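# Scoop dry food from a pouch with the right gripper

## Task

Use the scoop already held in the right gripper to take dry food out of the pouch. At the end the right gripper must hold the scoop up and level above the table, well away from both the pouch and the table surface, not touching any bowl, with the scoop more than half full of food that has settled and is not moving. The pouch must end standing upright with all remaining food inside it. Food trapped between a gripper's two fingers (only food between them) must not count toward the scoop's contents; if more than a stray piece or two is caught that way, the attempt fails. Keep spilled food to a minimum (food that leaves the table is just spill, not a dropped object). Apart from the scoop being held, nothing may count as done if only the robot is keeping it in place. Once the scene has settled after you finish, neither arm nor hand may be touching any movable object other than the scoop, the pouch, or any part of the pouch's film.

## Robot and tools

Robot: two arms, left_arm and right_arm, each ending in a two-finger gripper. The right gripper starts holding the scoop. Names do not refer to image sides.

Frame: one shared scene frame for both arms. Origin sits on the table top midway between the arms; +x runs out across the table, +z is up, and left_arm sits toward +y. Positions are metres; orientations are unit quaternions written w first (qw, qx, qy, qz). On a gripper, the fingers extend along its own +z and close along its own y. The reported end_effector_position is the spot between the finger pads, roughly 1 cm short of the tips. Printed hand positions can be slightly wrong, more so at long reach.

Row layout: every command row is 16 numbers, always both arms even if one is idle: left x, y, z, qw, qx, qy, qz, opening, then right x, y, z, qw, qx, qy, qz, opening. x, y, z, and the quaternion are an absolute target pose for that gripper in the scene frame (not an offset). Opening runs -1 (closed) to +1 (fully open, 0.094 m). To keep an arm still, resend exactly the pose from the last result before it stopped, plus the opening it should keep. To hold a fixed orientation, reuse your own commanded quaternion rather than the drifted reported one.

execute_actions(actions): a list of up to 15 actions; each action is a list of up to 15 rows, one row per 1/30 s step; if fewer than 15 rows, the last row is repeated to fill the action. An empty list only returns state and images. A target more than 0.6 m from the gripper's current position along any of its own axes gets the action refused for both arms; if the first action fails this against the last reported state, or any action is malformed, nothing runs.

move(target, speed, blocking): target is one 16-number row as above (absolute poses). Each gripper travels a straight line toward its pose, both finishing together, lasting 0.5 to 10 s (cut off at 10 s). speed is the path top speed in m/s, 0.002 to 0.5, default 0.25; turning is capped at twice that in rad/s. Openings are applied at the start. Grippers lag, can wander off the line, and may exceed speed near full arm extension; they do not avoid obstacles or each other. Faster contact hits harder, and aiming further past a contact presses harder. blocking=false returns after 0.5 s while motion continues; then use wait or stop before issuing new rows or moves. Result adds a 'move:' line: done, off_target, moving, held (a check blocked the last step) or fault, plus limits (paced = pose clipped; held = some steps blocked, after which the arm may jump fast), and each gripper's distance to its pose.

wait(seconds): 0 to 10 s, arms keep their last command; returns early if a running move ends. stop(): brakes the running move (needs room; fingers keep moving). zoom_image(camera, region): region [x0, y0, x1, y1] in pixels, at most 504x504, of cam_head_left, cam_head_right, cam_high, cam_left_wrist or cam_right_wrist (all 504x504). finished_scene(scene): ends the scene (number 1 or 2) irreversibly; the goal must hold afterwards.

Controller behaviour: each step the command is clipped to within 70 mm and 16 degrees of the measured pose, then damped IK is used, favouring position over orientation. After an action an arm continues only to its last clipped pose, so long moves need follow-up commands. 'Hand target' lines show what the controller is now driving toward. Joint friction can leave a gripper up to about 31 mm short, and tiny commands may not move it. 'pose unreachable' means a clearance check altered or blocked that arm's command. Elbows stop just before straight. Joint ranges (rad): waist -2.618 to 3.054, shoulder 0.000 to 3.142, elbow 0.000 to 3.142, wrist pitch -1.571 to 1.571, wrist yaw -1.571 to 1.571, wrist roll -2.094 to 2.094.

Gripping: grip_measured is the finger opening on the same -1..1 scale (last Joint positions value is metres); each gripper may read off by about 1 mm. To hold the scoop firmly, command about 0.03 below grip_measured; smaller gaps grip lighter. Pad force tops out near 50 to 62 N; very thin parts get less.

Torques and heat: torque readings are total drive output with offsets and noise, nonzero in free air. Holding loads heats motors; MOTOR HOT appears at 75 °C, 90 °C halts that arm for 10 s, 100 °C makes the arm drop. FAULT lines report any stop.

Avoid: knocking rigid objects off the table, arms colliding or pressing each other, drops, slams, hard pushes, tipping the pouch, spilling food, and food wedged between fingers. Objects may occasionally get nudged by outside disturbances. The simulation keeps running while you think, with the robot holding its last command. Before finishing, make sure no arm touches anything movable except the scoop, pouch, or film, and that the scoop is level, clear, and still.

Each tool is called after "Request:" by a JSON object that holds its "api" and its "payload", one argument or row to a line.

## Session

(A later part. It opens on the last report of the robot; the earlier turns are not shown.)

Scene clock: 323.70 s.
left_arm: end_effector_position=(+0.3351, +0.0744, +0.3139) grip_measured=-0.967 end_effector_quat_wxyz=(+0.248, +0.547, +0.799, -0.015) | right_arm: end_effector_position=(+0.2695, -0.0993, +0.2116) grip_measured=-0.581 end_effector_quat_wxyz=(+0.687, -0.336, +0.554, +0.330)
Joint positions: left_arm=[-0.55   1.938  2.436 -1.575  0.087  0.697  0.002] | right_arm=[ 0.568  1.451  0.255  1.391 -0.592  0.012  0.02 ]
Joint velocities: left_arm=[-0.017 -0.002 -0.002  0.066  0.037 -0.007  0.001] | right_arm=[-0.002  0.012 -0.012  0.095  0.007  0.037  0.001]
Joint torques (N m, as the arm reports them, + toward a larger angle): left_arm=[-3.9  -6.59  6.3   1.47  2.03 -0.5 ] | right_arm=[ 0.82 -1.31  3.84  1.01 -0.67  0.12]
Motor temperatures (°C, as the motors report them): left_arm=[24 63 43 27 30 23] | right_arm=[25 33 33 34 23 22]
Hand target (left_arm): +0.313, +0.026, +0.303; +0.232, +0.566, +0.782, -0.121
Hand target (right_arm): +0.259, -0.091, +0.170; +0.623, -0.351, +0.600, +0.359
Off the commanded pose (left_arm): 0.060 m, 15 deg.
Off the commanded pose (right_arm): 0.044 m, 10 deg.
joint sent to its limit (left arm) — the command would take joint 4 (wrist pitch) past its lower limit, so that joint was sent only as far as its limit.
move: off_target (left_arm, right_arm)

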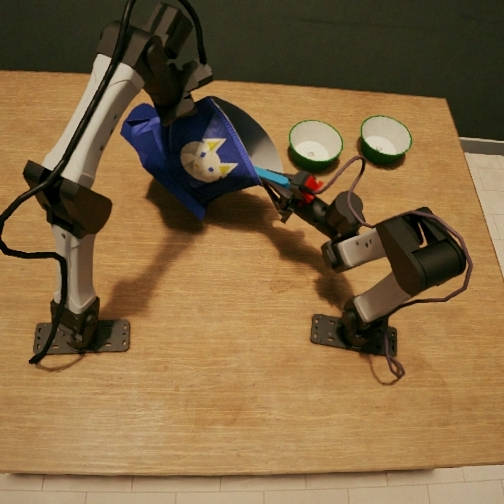

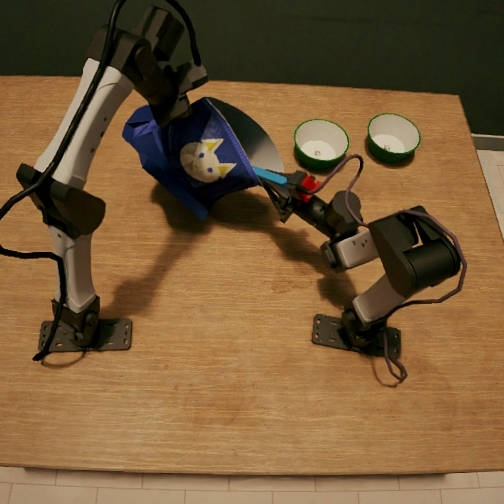

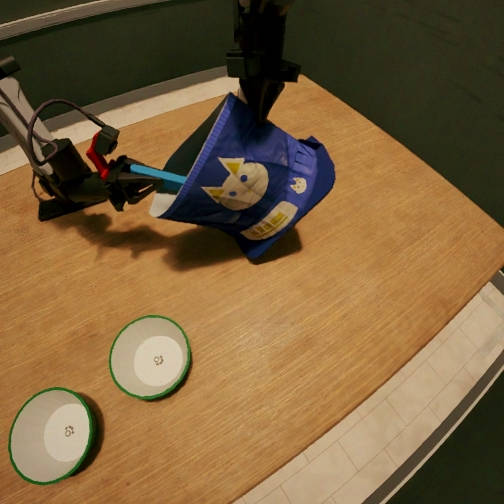

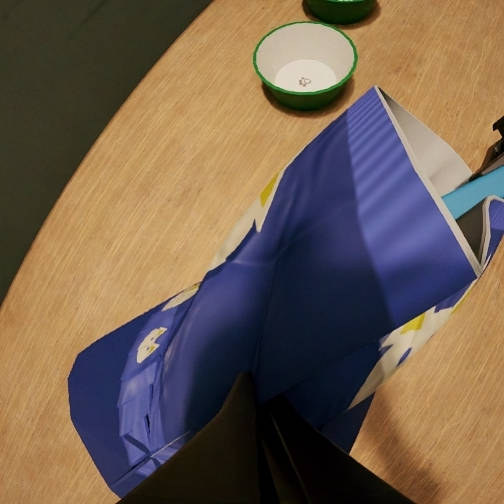

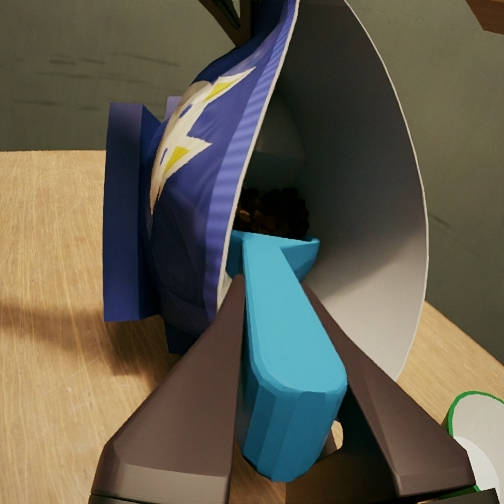

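More tilt, scoop pushed in.

Request:
{"api": "move", "payload": {
  "target": [0.305,-0.04,0.29,0.2,0.57,0.78,-0.1,-1,0.28,-0.085,0.15,0.66,-0.32,0.56,0.38,-0.8],
  "speed": 0.03
}}

Scene clock: 331.37 s.
left_arm: end_effector_position=(+0.3430, +0.0317, +0.3168) grip_measured=-0.967 end_effector_quat_wxyz=(+0.275, +0.479, +0.804, +0.221) | right_arm: end_effector_position=(+0.2931, -0.1056, +0.1695) grip_measured=-0.581 end_effector_quat_wxyz=(+0.663, -0.301, +0.596, +0.338)
Joint positions: left_arm=[-0.867  2.074  2.556 -1.574 -0.562  0.418  0.002] | right_arm=[ 0.533  1.696  0.266  1.561 -0.579  0.076  0.02 ]
Joint velocities: left_arm=[-0.022  0.017  0.012 -0.007 -0.037 -0.066 -0.001] | right_arm=[-0.002  0.007  0.012 -0.037 -0.007 -0.022 -0.001]
Joint torques (N m, as the arm reports them, + toward a larger angle): left_arm=[-6.52 -8.83  7.48  1.41  1.99 -0.72] | right_arm=[ 3.28 -1.38  5.36  1.83 -0.66 -0.13]
Motor temperatures (°C, as the motors report them): left_arm=[25 58 43 28 31 23] | right_arm=[25 32 33 34 23 22]
Hand target (left_arm): +0.303, -0.032, +0.294; +0.263, +0.527, +0.802, +0.101
Hand target (right_arm): +0.280, -0.087, +0.150; +0.631, -0.335, +0.598, +0.363
Off the commanded pose (left_arm): 0.085 m, 40 deg; orientation clipped at the last step of the last action.
Off the commanded pose (right_arm): 0.031 m, 7 deg.
joint sent to its limit (left arm) — the command would take joint 4 (wrist pitch) past its lower limit, so that joint was sent only as far as its limit.
joint sent to its limit (right arm) — the command would take joint 4 (wrist pitch) past its upper limit, so that joint was sent only as far as its limit.
move: off_target (left_arm, right_arm); limits=paced

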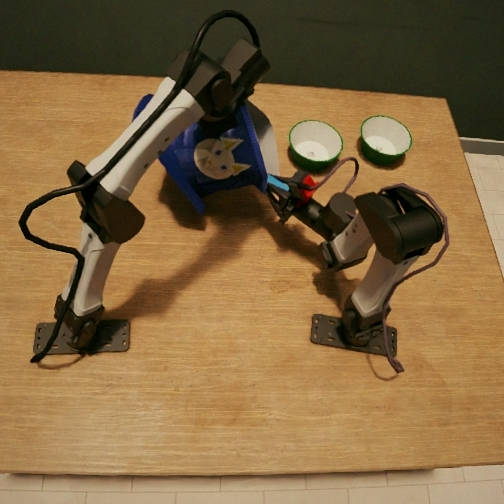

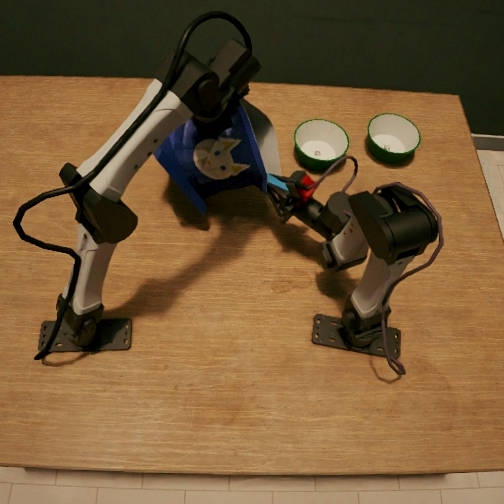

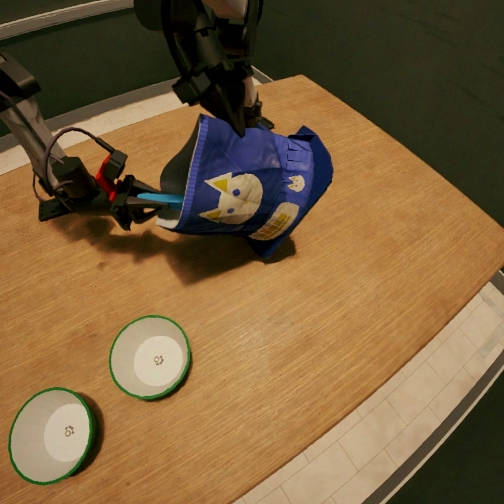

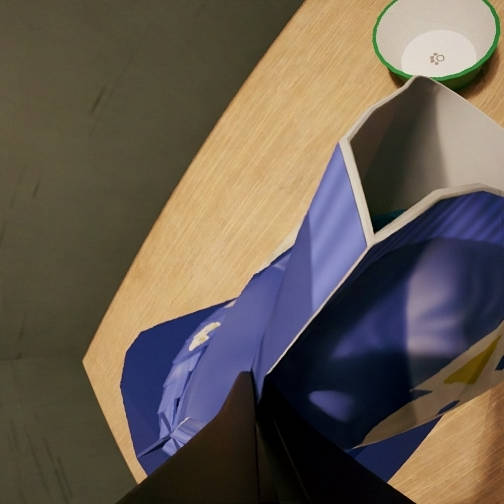

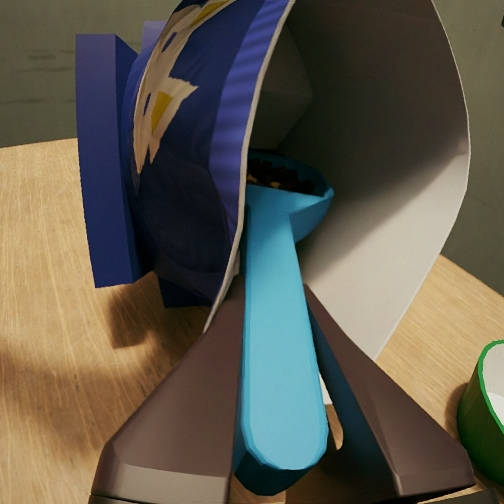

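Scoop rotated back to aligned, with food. Lift and withdraw.

Request:
{"api": "move", "payload": {
  "target": [0.34,0.07,0.33,0.25,0.54,0.8,0.05,-1,0.28,-0.13,0.20,0.65,-0.33,0.58,0.36,-0.8],
  "speed": 0.03
}}

Request:
{"api": "move", "payload": {
  "target": [0.35,0.2,0.31,0.25,0.55,0.79,-0.08,-1,0.27,-0.15,0.27,0.65,-0.33,0.58,0.36,-0.8],
  "speed": 0.04
}}

Scene clock: 344.73 s.
left_arm: end_effector_position=(+0.3530, +0.0789, +0.3191) grip_measured=-0.967 end_effector_quat_wxyz=(+0.253, +0.538, +0.798, +0.093) | right_arm: end_effector_position=(+0.2826, -0.1303, +0.2007) grip_measured=-0.581 end_effector_quat_wxyz=(+0.658, -0.327, +0.579, +0.354)
Joint positions: left_arm=[-0.62   1.988  2.516 -1.574 -0.159  0.678  0.002] | right_arm=[ 0.396  1.47   0.266  1.366 -0.78   0.095  0.02 ]
Joint velocities: left_arm=[-0.007 -0.002 -0.017  0.095 -0.007  0.022 -0.   ] | right_arm=[ 0.012 -0.017 -0.012  0.007 -0.051 -0.051 -0.001]
Joint torques (N m, as the arm reports them, + toward a larger angle): left_arm=[ -0.84 -13.34   5.4    1.56   0.64  -0.29] | right_arm=[-0.57 -6.32  6.04  1.58 -0.2   0.06]
Motor temperatures (°C, as the motors report them): left_arm=[25 57 41 28 30 23] | right_arm=[25 32 32 35 23 22]
Hand target (left_arm): +0.339, +0.070, +0.330; +0.270, +0.540, +0.796, +0.054
Hand target (right_arm): +0.279, -0.131, +0.201; +0.651, -0.331, +0.581, +0.360
Off the commanded pose (left_arm): 0.019 m, 5 deg.
Off the commanded pose (right_arm): 0.003 m, 1 deg.
joint sent to its limit (left arm) — the command would take joint 4 (wrist pitch) past its lower limit, so that joint was sent only as far as its limit.
move: off_target (left_arm)

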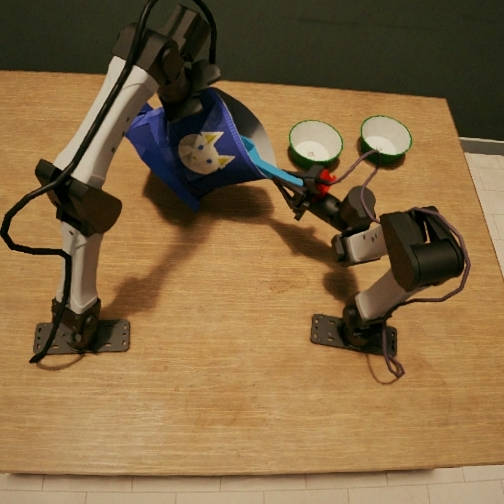

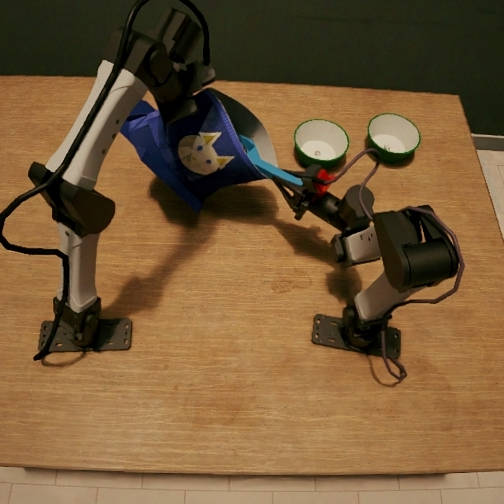

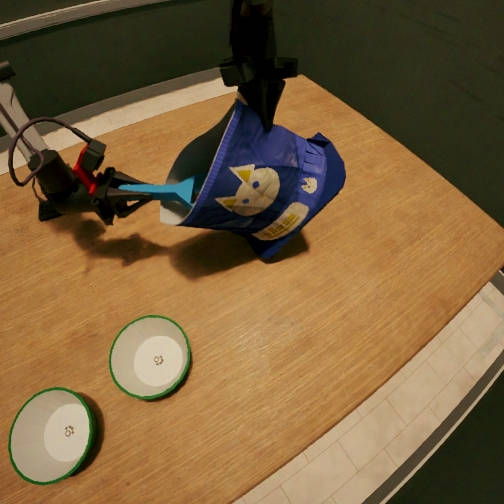

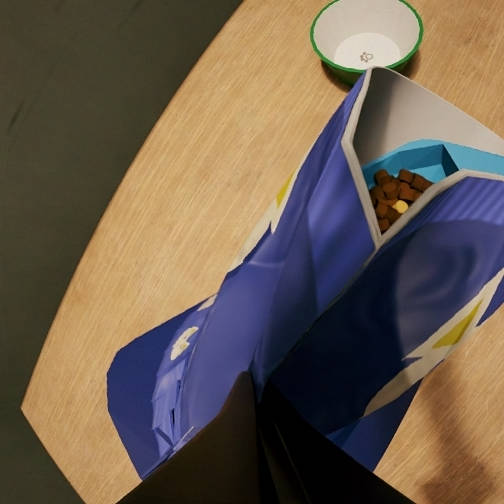

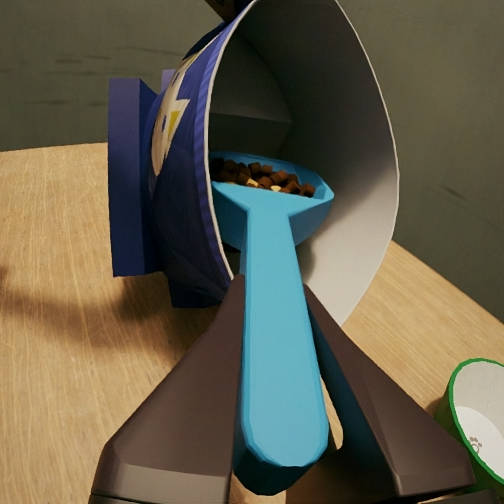

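Scene clock: 349.37 s.
left_arm: end_effector_position=(+0.3613, +0.2113, +0.2762) grip_measured=-0.967 end_effector_quat_wxyz=(+0.217, +0.540, +0.811, -0.053) | right_arm: end_effector_position=(+0.2698, -0.1489, +0.2648) grip_measured=-0.581 end_effector_quat_wxyz=(+0.650, -0.327, +0.584, +0.360)
Joint positions: left_arm=[-0.112  1.891  2.225 -1.575  0.313  1.08   0.002] | right_arm=[ 0.31   1.082  0.385  0.859 -0.876  0.119  0.02 ]
Joint velocities: left_arm=[ 0.007  0.002 -0.007  0.037 -0.007  0.051 -0.   ] | right_arm=[-0.017 -0.012  0.007 -0.007  0.066  0.007 -0.   ]
Joint torques (N m, as the arm reports them, + toward a larger angle): left_arm=[ -0.3  -15.31   7.33   1.08   1.01   0.  ] | right_arm=[-0.62 -4.74  9.83  1.53 -0.13  0.05]
Motor temperatures (°C, as the motors report them): left_arm=[25 58 41 28 29 23] | right_arm=[25 32 33 35 23 22]
Hand target (left_arm): +0.348, +0.199, +0.309; +0.268, +0.548, +0.789, -0.068
Hand target (right_arm): +0.268, -0.150, +0.271; +0.651, -0.331, +0.581, +0.361
Off the commanded pose (left_arm): 0.037 m, 6 deg.
Off the commanded pose (right_arm): 0.005 m, 1 deg.
joint sent to its limit (left arm) — the command would take joint 4 (wrist pitch) past its lower limit, so that joint was sent only as far as its limit.
move: off_target (left_arm)

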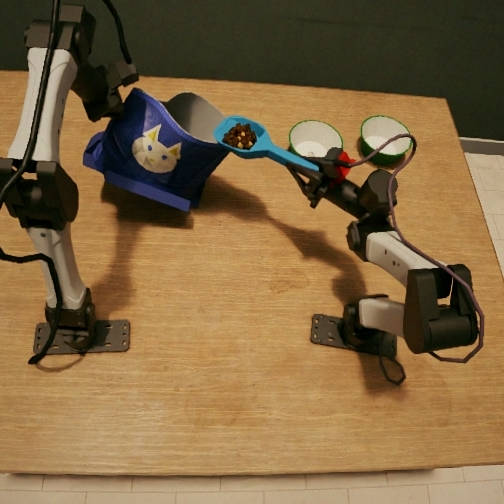

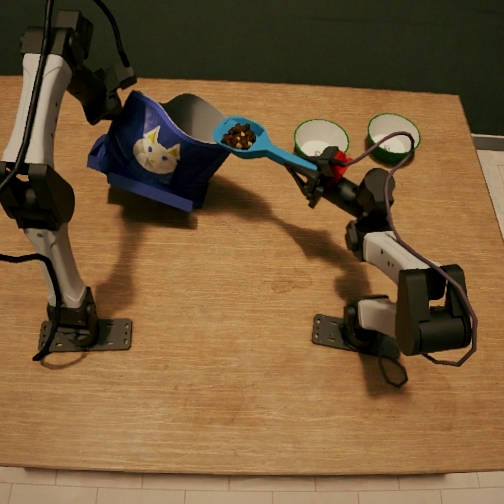

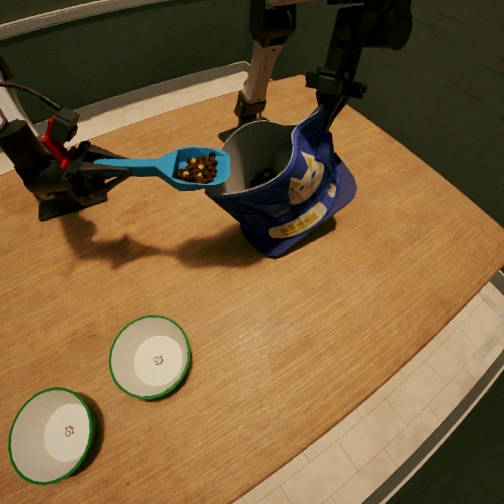

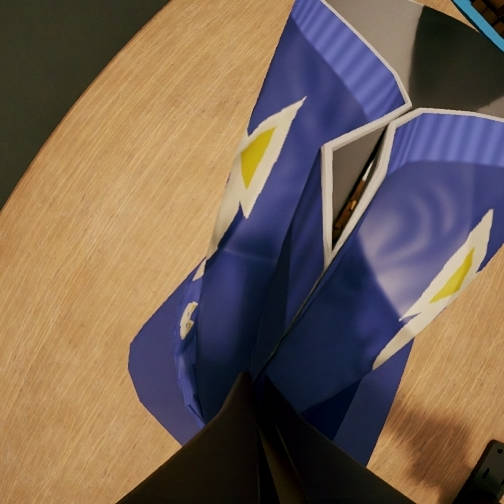

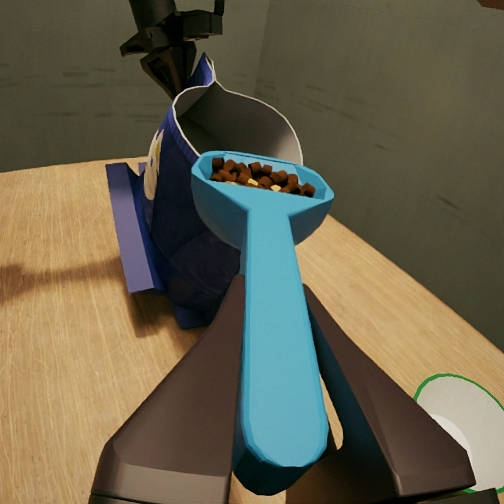

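Request:
{"api": "zoom_image", "payload": {
  "camera": "cam_high",
  "region": [150,130,290,210]
}}

Region (150, 130, 290, 210) of cam_high's 504x504 image, scaled by 3.600, with more detail than that image has; it fills the top 288 rows of this view, and the rest is white.

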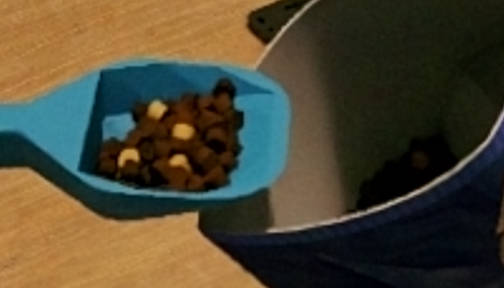

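Request:
{"api": "move", "payload": {
  "target": [0.35,0.2,0.31,0.25,0.55,0.79,-0.08,-1,0.275,-0.06,0.31,0.5,-0.41,0.71,0.29,-0.8],
  "speed": 0.05
}}

Request:
{"api": "move", "payload": {
  "target": [0.335,0.13,0.32,0.25,0.55,0.79,-0.08,-1,0.295,-0.01,0.265,0.3,-0.47,0.81,0.17,-0.8],
  "speed": 0.05
}}

Scene clock: 361.60 s.
left_arm: end_effector_position=(+0.3619, +0.2134, +0.2743) grip_measured=-0.967 end_effector_quat_wxyz=(+0.218, +0.541, +0.810, -0.059) | right_arm: end_effector_position=(+0.2776, -0.0671, +0.3221) grip_measured=-0.581 end_effector_quat_wxyz=(+0.521, -0.396, +0.699, +0.288)
Joint positions: left_arm=[-0.1    1.895  2.22  -1.575  0.328  1.092  0.002] | right_arm=[ 0.679  1.165  1.085 -0.257 -0.492 -0.173  0.02 ]
Joint velocities: left_arm=[ 0.002 -0.002 -0.002 -0.037 -0.007 -0.066 -0.   ] | right_arm=[-0.002  0.002 -0.002  0.022 -0.007 -0.007 -0.001]
Joint torques (N m, as the arm reports them, + toward a larger angle): left_arm=[ -0.49 -15.63   7.48   1.1    0.98  -0.05] | right_arm=[ 1.32 -3.01 10.3   1.62 -0.3  -0.03]
Motor temperatures (°C, as the motors report them): left_arm=[24 62 41 28 28 23] | right_arm=[25 32 35 35 23 22]
Hand target (left_arm): +0.349, +0.201, +0.308; +0.269, +0.547, +0.790, -0.069
Hand target (right_arm): +0.274, -0.061, +0.312; +0.499, -0.406, +0.707, +0.294
Off the commanded pose (left_arm): 0.040 m, 5 deg.
Off the commanded pose (right_arm): 0.014 m, 3 deg.
joint sent to its limit (left arm) — the command would take joint 4 (wrist pitch) past its lower limit, so that joint was sent only as far as its limit.
move: off_target (left_arm, right_arm)

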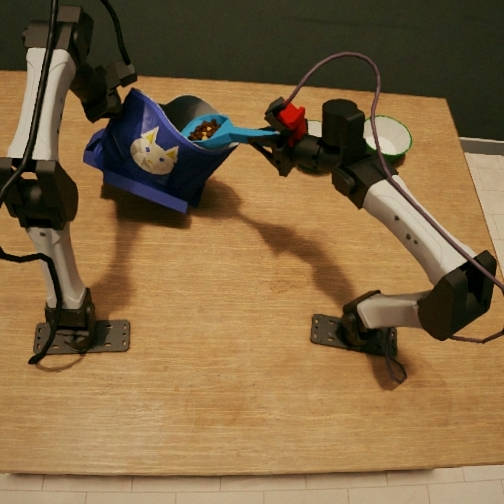

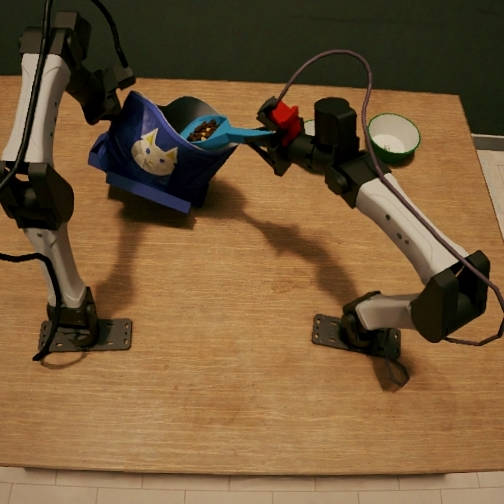

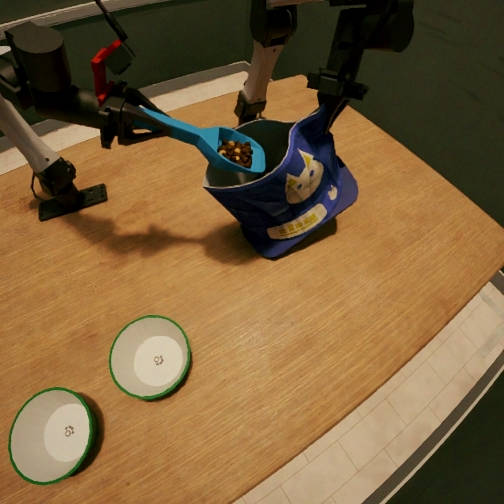

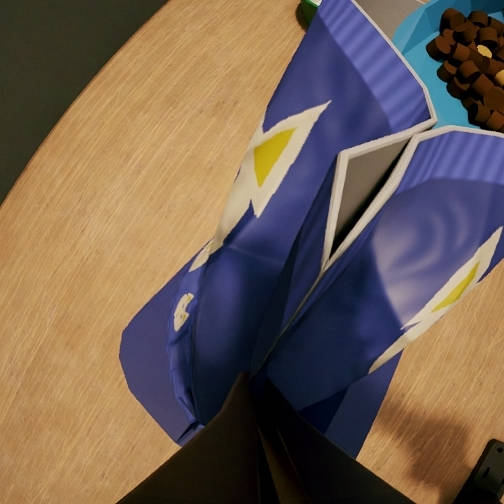

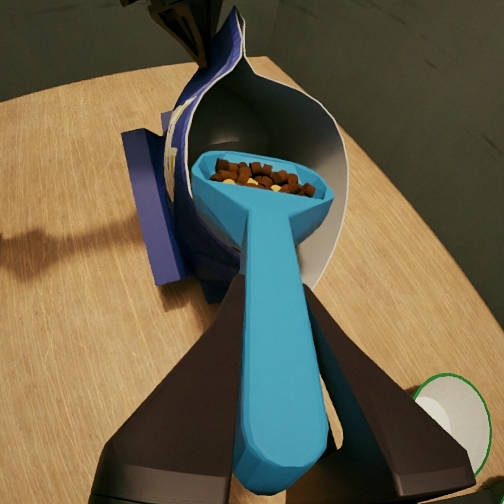

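Scene clock: 367.53 s.
left_arm: end_effector_position=(+0.3489, +0.1575, +0.2814) grip_measured=-0.967 end_effector_quat_wxyz=(+0.205, +0.536, +0.818, -0.047) | right_arm: end_effector_position=(+0.3043, -0.0138, +0.2853) grip_measured=-0.581 end_effector_quat_wxyz=(+0.338, -0.456, +0.804, +0.177)
Joint positions: left_arm=[-0.286  1.888  2.25  -1.575  0.231  0.9    0.002] | right_arm=[ 0.857  1.633  1.732 -0.912 -0.222 -0.261  0.02 ]
Joint velocities: left_arm=[-0.007 -0.002 -0.007  0.022  0.007 -0.051 -0.   ] | right_arm=[ 0.007 -0.002  0.007 -0.022  0.051  0.007  0.001]
Joint torques (N m, as the arm reports them, + toward a larger angle): left_arm=[ -2.64 -14.13   9.56   1.16   1.11  -0.17] | right_arm=[ 1.5  -6.09  9.05  1.17 -0.21 -0.03]
Motor temperatures (°C, as the motors report them): left_arm=[24 62 41 28 28 23] | right_arm=[25 31 36 35 22 22]
Hand target (left_arm): +0.333, +0.133, +0.319; +0.261, +0.550, +0.789, -0.077
Hand target (right_arm): +0.296, -0.011, +0.266; +0.300, -0.468, +0.813, +0.174
Off the commanded pose (left_arm): 0.049 m, 7 deg.
Off the commanded pose (right_arm): 0.023 m, 5 deg.
joint sent to its limit (left arm) — the command would take joint 4 (wrist pitch) past its lower limit, so that joint was sent only as far as its limit.
move: off_target (left_arm, right_arm)

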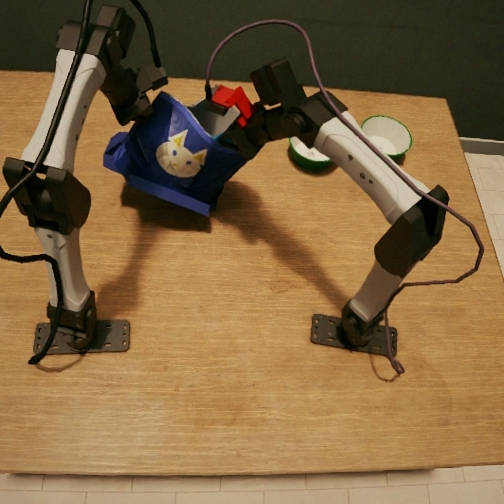

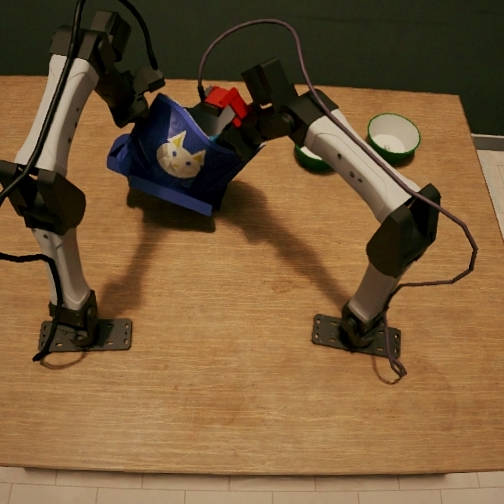

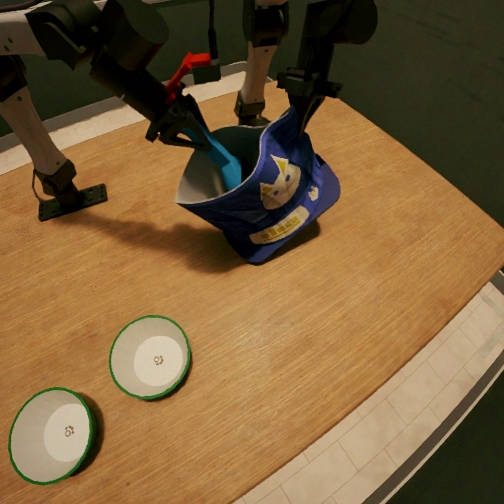

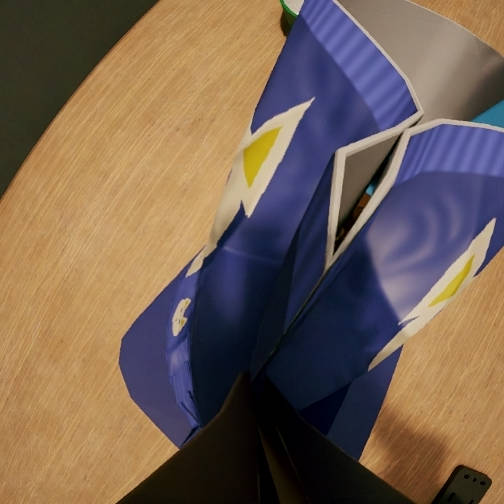

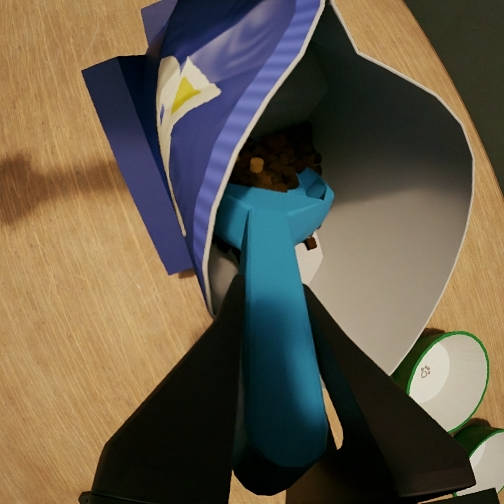

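Request:
{"api": "move", "payload": {
  "target": [0.355,0.225,0.30,0.25,0.55,0.79,-0.08,-1,0.30,0.0,0.285,0.23,-0.48,0.835,0.13,-0.8],
  "speed": 0.04
}}

Request:
{"api": "move", "payload": {
  "target": [0.345,0.17,0.34,0.25,0.55,0.79,-0.08,-1,0.30,0.0,0.235,0.23,-0.48,0.835,0.13,-0.8],
  "speed": 0.04
}}

Scene clock: 375.40 s.
left_arm: end_effector_position=(+0.3604, +0.2208, +0.2638) grip_measured=-0.967 end_effector_quat_wxyz=(+0.218, +0.550, +0.801, -0.085) | right_arm: end_effector_position=(+0.3106, +0.0002, +0.2983) grip_measured=-0.581 end_effector_quat_wxyz=(+0.265, -0.470, +0.831, +0.136)
Joint positions: left_arm=[-0.055  1.9    2.178 -1.575  0.39   1.162  0.002] | right_arm=[ 0.899  1.917  2.262 -1.327 -0.151 -0.261  0.02 ]
Joint velocities: left_arm=[ 0.002  0.017  0.017 -0.037 -0.022 -0.081  0.001] | right_arm=[-0.027 -0.002  0.017  0.007  0.051  0.066 -0.   ]
Joint torques (N m, as the arm reports them, + toward a larger angle): left_arm=[  1.19 -15.59   8.57   0.92   0.62  -0.04] | right_arm=[ 1.18 -8.9   8.66  0.85 -0.19  0.01]
Motor temperatures (°C, as the motors report them): left_arm=[24 63 42 27 27 23] | right_arm=[25 32 36 34 22 22]
Hand target (left_arm): +0.353, +0.224, +0.298; +0.265, +0.548, +0.791, -0.069
Hand target (right_arm): +0.300, -0.001, +0.285; +0.231, -0.479, +0.837, +0.132
Off the commanded pose (left_arm): 0.037 m, 4 deg.
Off the commanded pose (right_arm): 0.017 m, 4 deg.
joint sent to its limit (left arm) — the command would take joint 4 (wrist pitch) past its lower limit, so that joint was sent only as far as its limit.
move: off_target (left_arm, right_arm)

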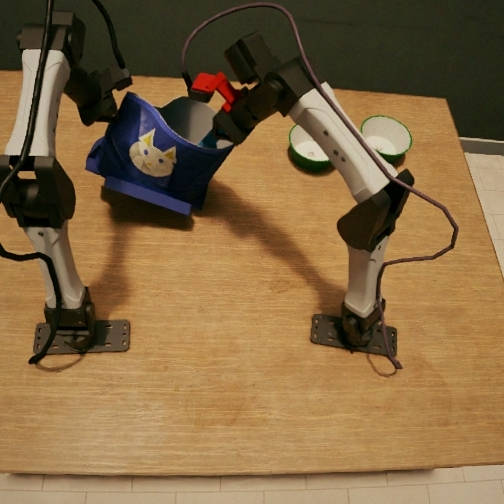

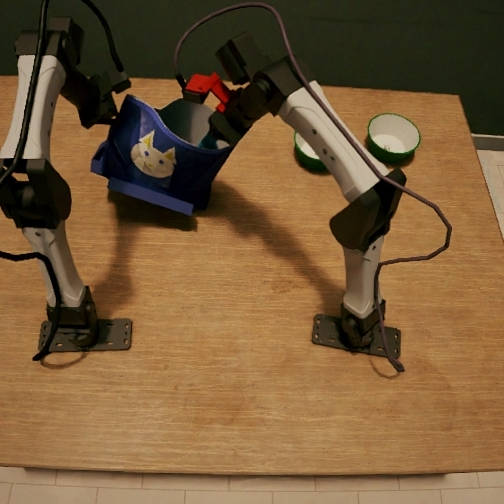

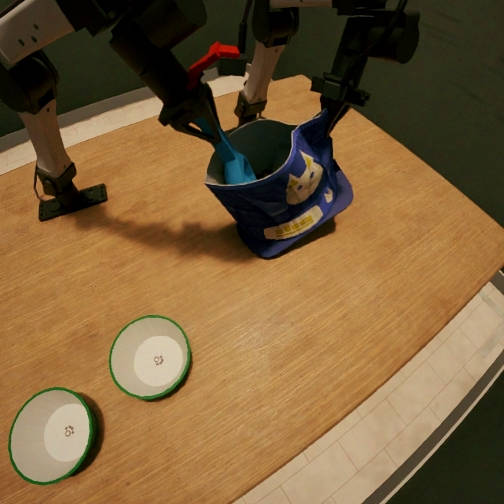

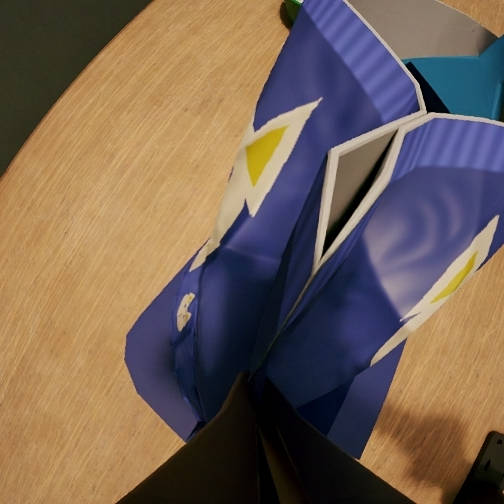

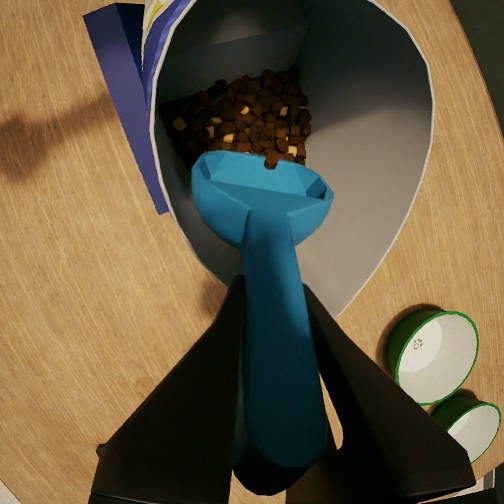

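Scene clock: 378.00 s.
left_arm: end_effector_position=(+0.3578, +0.1929, +0.2804) grip_measured=-0.967 end_effector_quat_wxyz=(+0.215, +0.532, +0.817, -0.052) | right_arm: end_effector_position=(+0.3154, +0.0003, +0.2757) grip_measured=-0.581 end_effector_quat_wxyz=(+0.293, -0.465, +0.824, +0.133)
Joint positions: left_arm=[-0.17   1.887  2.238 -1.575  0.287  1.003  0.002] | right_arm=[ 0.899  1.804  1.975 -1.097 -0.132 -0.261  0.02 ]
Joint velocities: left_arm=[ 0.007 -0.007  0.012 -0.081  0.007 -0.051 -0.   ] | right_arm=[ 0.007  0.007 -0.002  0.022  0.051 -0.037  0.   ]
Joint torques (N m, as the arm reports them, + toward a larger angle): left_arm=[ -1.88 -16.92  11.6    1.12   1.09  -0.22] | right_arm=[ 1.32 -7.4   3.76  1.07 -0.35  0.  ]
Motor temperatures (°C, as the motors report them): left_arm=[24 64 42 27 27 23] | right_arm=[25 33 36 34 22 22]
Hand target (left_arm): +0.340, +0.173, +0.336; +0.296, +0.542, +0.784, -0.060
Hand target (right_arm): +0.301, -0.000, +0.238; +0.230, -0.480, +0.837, +0.130
Off the commanded pose (left_arm): 0.065 m, 6 deg.
Off the commanded pose (right_arm): 0.044 m, 8 deg.
joint sent to its limit (left arm) — the command would take joint 4 (wrist pitch) past its lower limit, so that joint was sent only as far as its limit.
move: off_target (left_arm, right_arm)

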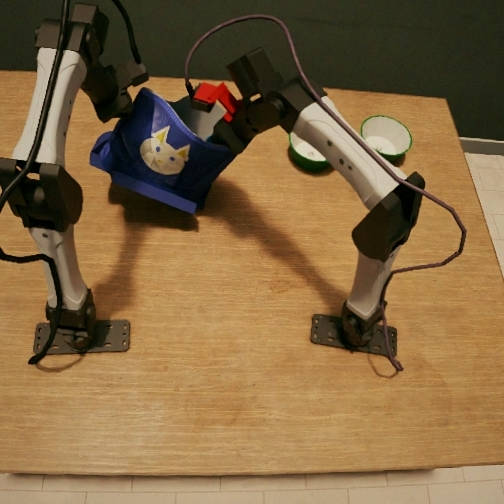

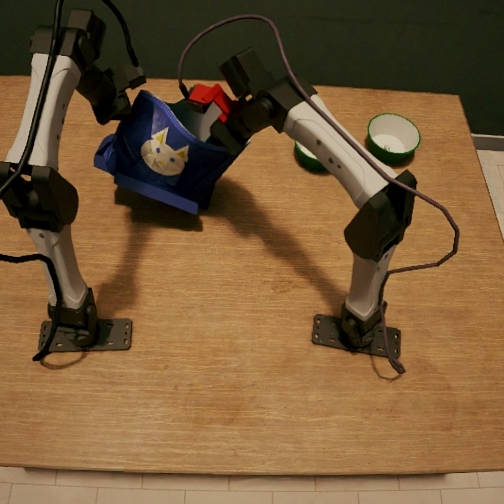

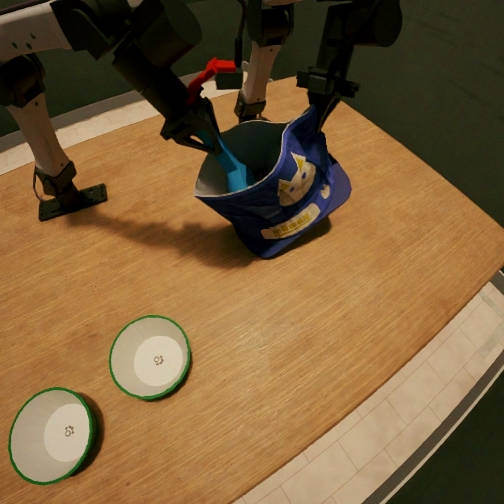

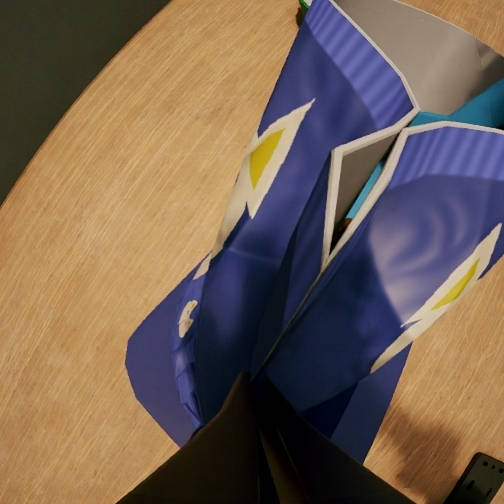

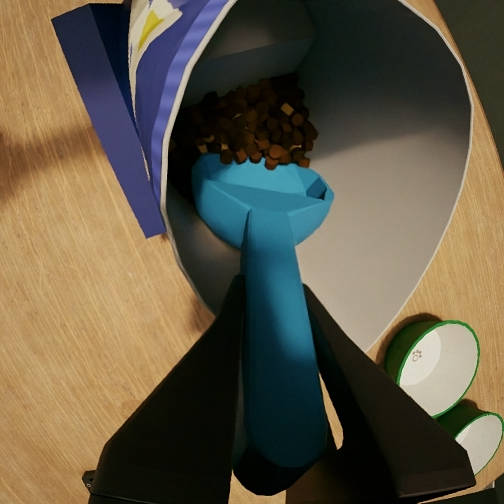

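Tilt while keeping the scoop steep.

Request:
{"api": "move", "payload": {
  "target": [0.325,0.07,0.33,0.25,0.57,0.77,-0.1,-1,0.28,-0.06,0.22,0.3,-0.47,0.81,0.17,-0.8],
  "speed": 0.04
}}

Request:
{"api": "move", "payload": {
  "target": [0.31,-0.01,0.31,0.25,0.54,0.8,0.05,-1,0.265,-0.115,0.185,0.4,-0.44,0.77,0.23,-0.8],
  "speed": 0.04
}}

Scene clock: 385.97 s.
left_arm: end_effector_position=(+0.3451, +0.1160, +0.3057) grip_measured=-0.967 end_effector_quat_wxyz=(+0.234, +0.547, +0.804, -0.015) | right_arm: end_effector_position=(+0.2987, -0.0606, +0.2648) grip_measured=-0.581 end_effector_quat_wxyz=(+0.372, -0.452, +0.796, +0.156)
Joint positions: left_arm=[-0.427  1.906  2.365 -1.575  0.137  0.804  0.002] | right_arm=[ 0.772  1.439  1.426 -0.755 -0.232 -0.337  0.02 ]
Joint velocities: left_arm=[ 0.007  0.002 -0.007 -0.081 -0.007  0.007  0.001] | right_arm=[-0.007 -0.007 -0.012 -0.022  0.022 -0.037  0.001]
Joint torques (N m, as the arm reports them, + toward a larger angle): left_arm=[ -3.65 -11.24   9.54   1.36   1.76  -0.21] | right_arm=[ 0.9  -4.39  4.29  1.13 -0.7  -0.08]
Motor temperatures (°C, as the motors report them): left_arm=[24 66 44 27 28 23] | right_arm=[25 33 35 34 23 22]
Hand target (left_arm): +0.323, +0.075, +0.331; +0.275, +0.569, +0.769, -0.093
Hand target (right_arm): +0.280, -0.060, +0.223; +0.302, -0.470, +0.812, +0.170
Off the commanded pose (left_arm): 0.056 m, 11 deg.
Off the commanded pose (right_arm): 0.049 m, 9 deg.
joint sent to its limit (left arm) — the command would take joint 4 (wrist pitch) past its lower limit, so that joint was sent only as far as its limit.
move: off_target (left_arm, right_arm)

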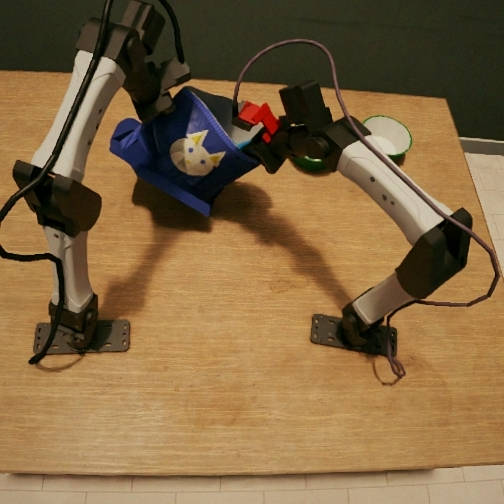

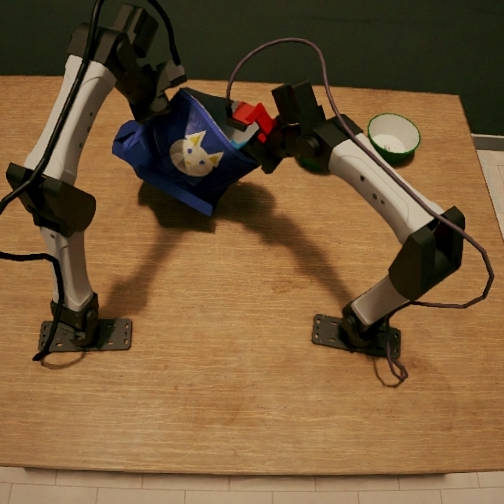

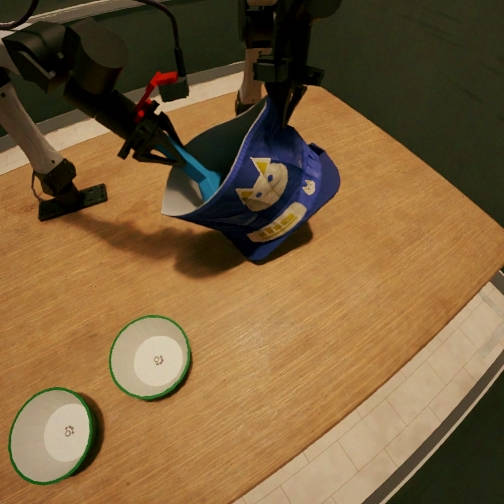

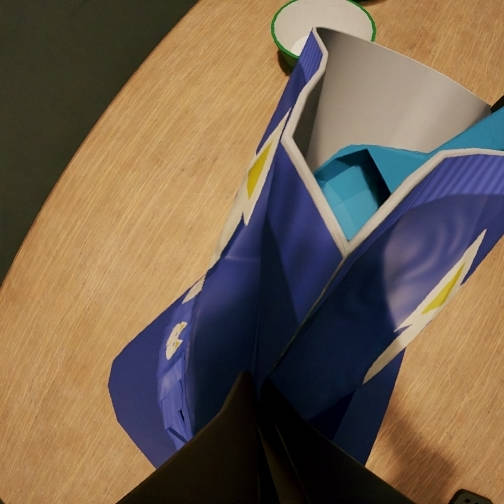

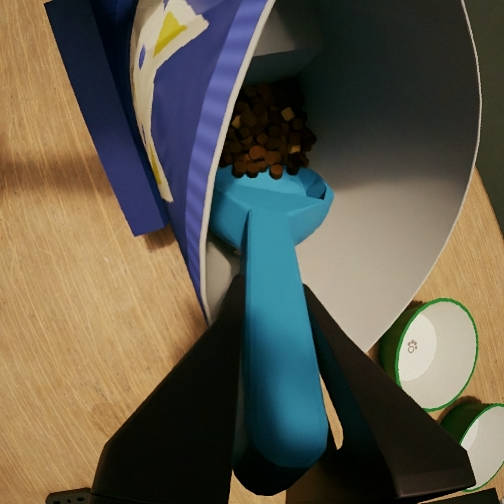

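Scene clock: 389.50 s.
left_arm: end_effector_position=(+0.3344, +0.0366, +0.3184) grip_measured=-0.967 end_effector_quat_wxyz=(+0.266, +0.513, +0.805, +0.134) | right_arm: end_effector_position=(+0.2858, -0.1204, +0.2340) grip_measured=-0.581 end_effector_quat_wxyz=(+0.472, -0.425, +0.745, +0.204)
Joint positions: left_arm=[-0.793  2.018  2.532 -1.574 -0.339  0.498  0.002] | right_arm=[ 0.538  1.134  0.901 -0.332 -0.491 -0.401  0.02 ]
Joint velocities: left_arm=[ 0.007  0.022 -0.007  0.037 -0.007  0.022 -0.   ] | right_arm=[-0.002 -0.007  0.027 -0.007 -0.081 -0.037 -0.001]
Joint torques (N m, as the arm reports them, + toward a larger angle): left_arm=[-4.38 -9.21  8.01  1.52  1.3  -0.43] | right_arm=[ 1.81 -1.49  4.25  1.22 -0.61 -0.09]
Motor temperatures (°C, as the motors report them): left_arm=[24 64 43 28 28 23] | right_arm=[25 33 35 34 23 22]
Hand target (left_arm): +0.310, -0.006, +0.311; +0.265, +0.541, +0.797, +0.052
Hand target (right_arm): +0.265, -0.115, +0.188; +0.402, -0.440, +0.770, +0.229
Off the commanded pose (left_arm): 0.053 m, 10 deg.
Off the commanded pose (right_arm): 0.053 m, 9 deg.
joint sent to its limit (left arm) — the command would take joint 4 (wrist pitch) past its lower limit, so that joint was sent only as far as its limit.
move: off_target (left_arm, right_arm)

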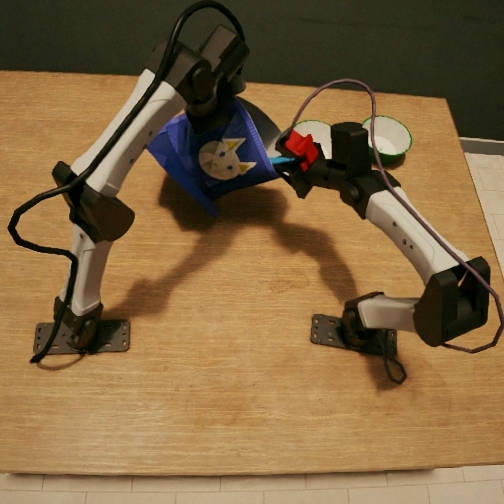

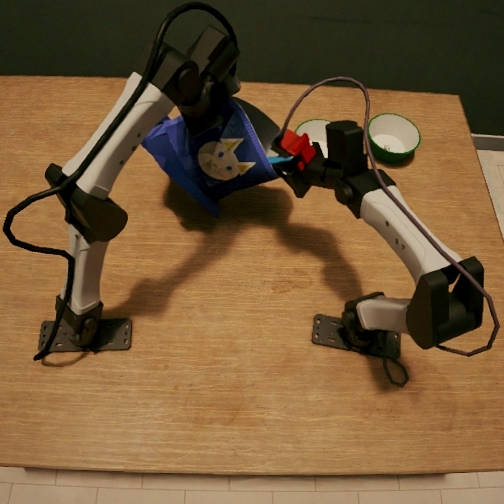

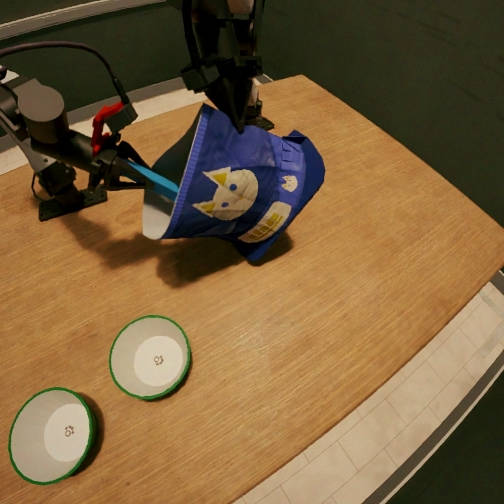

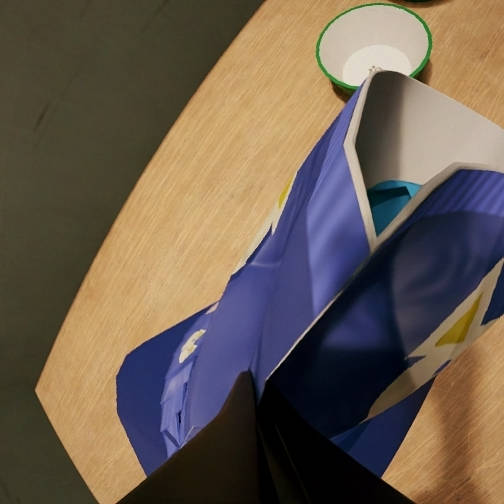

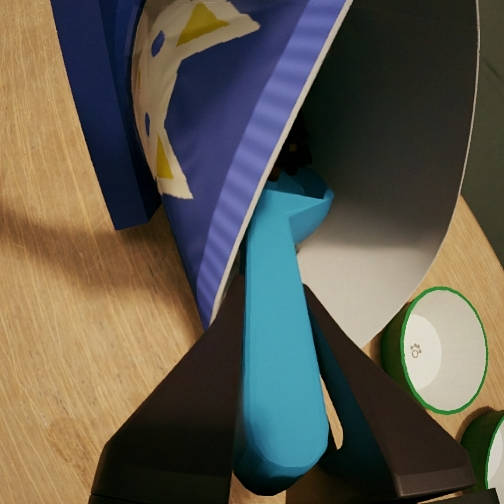

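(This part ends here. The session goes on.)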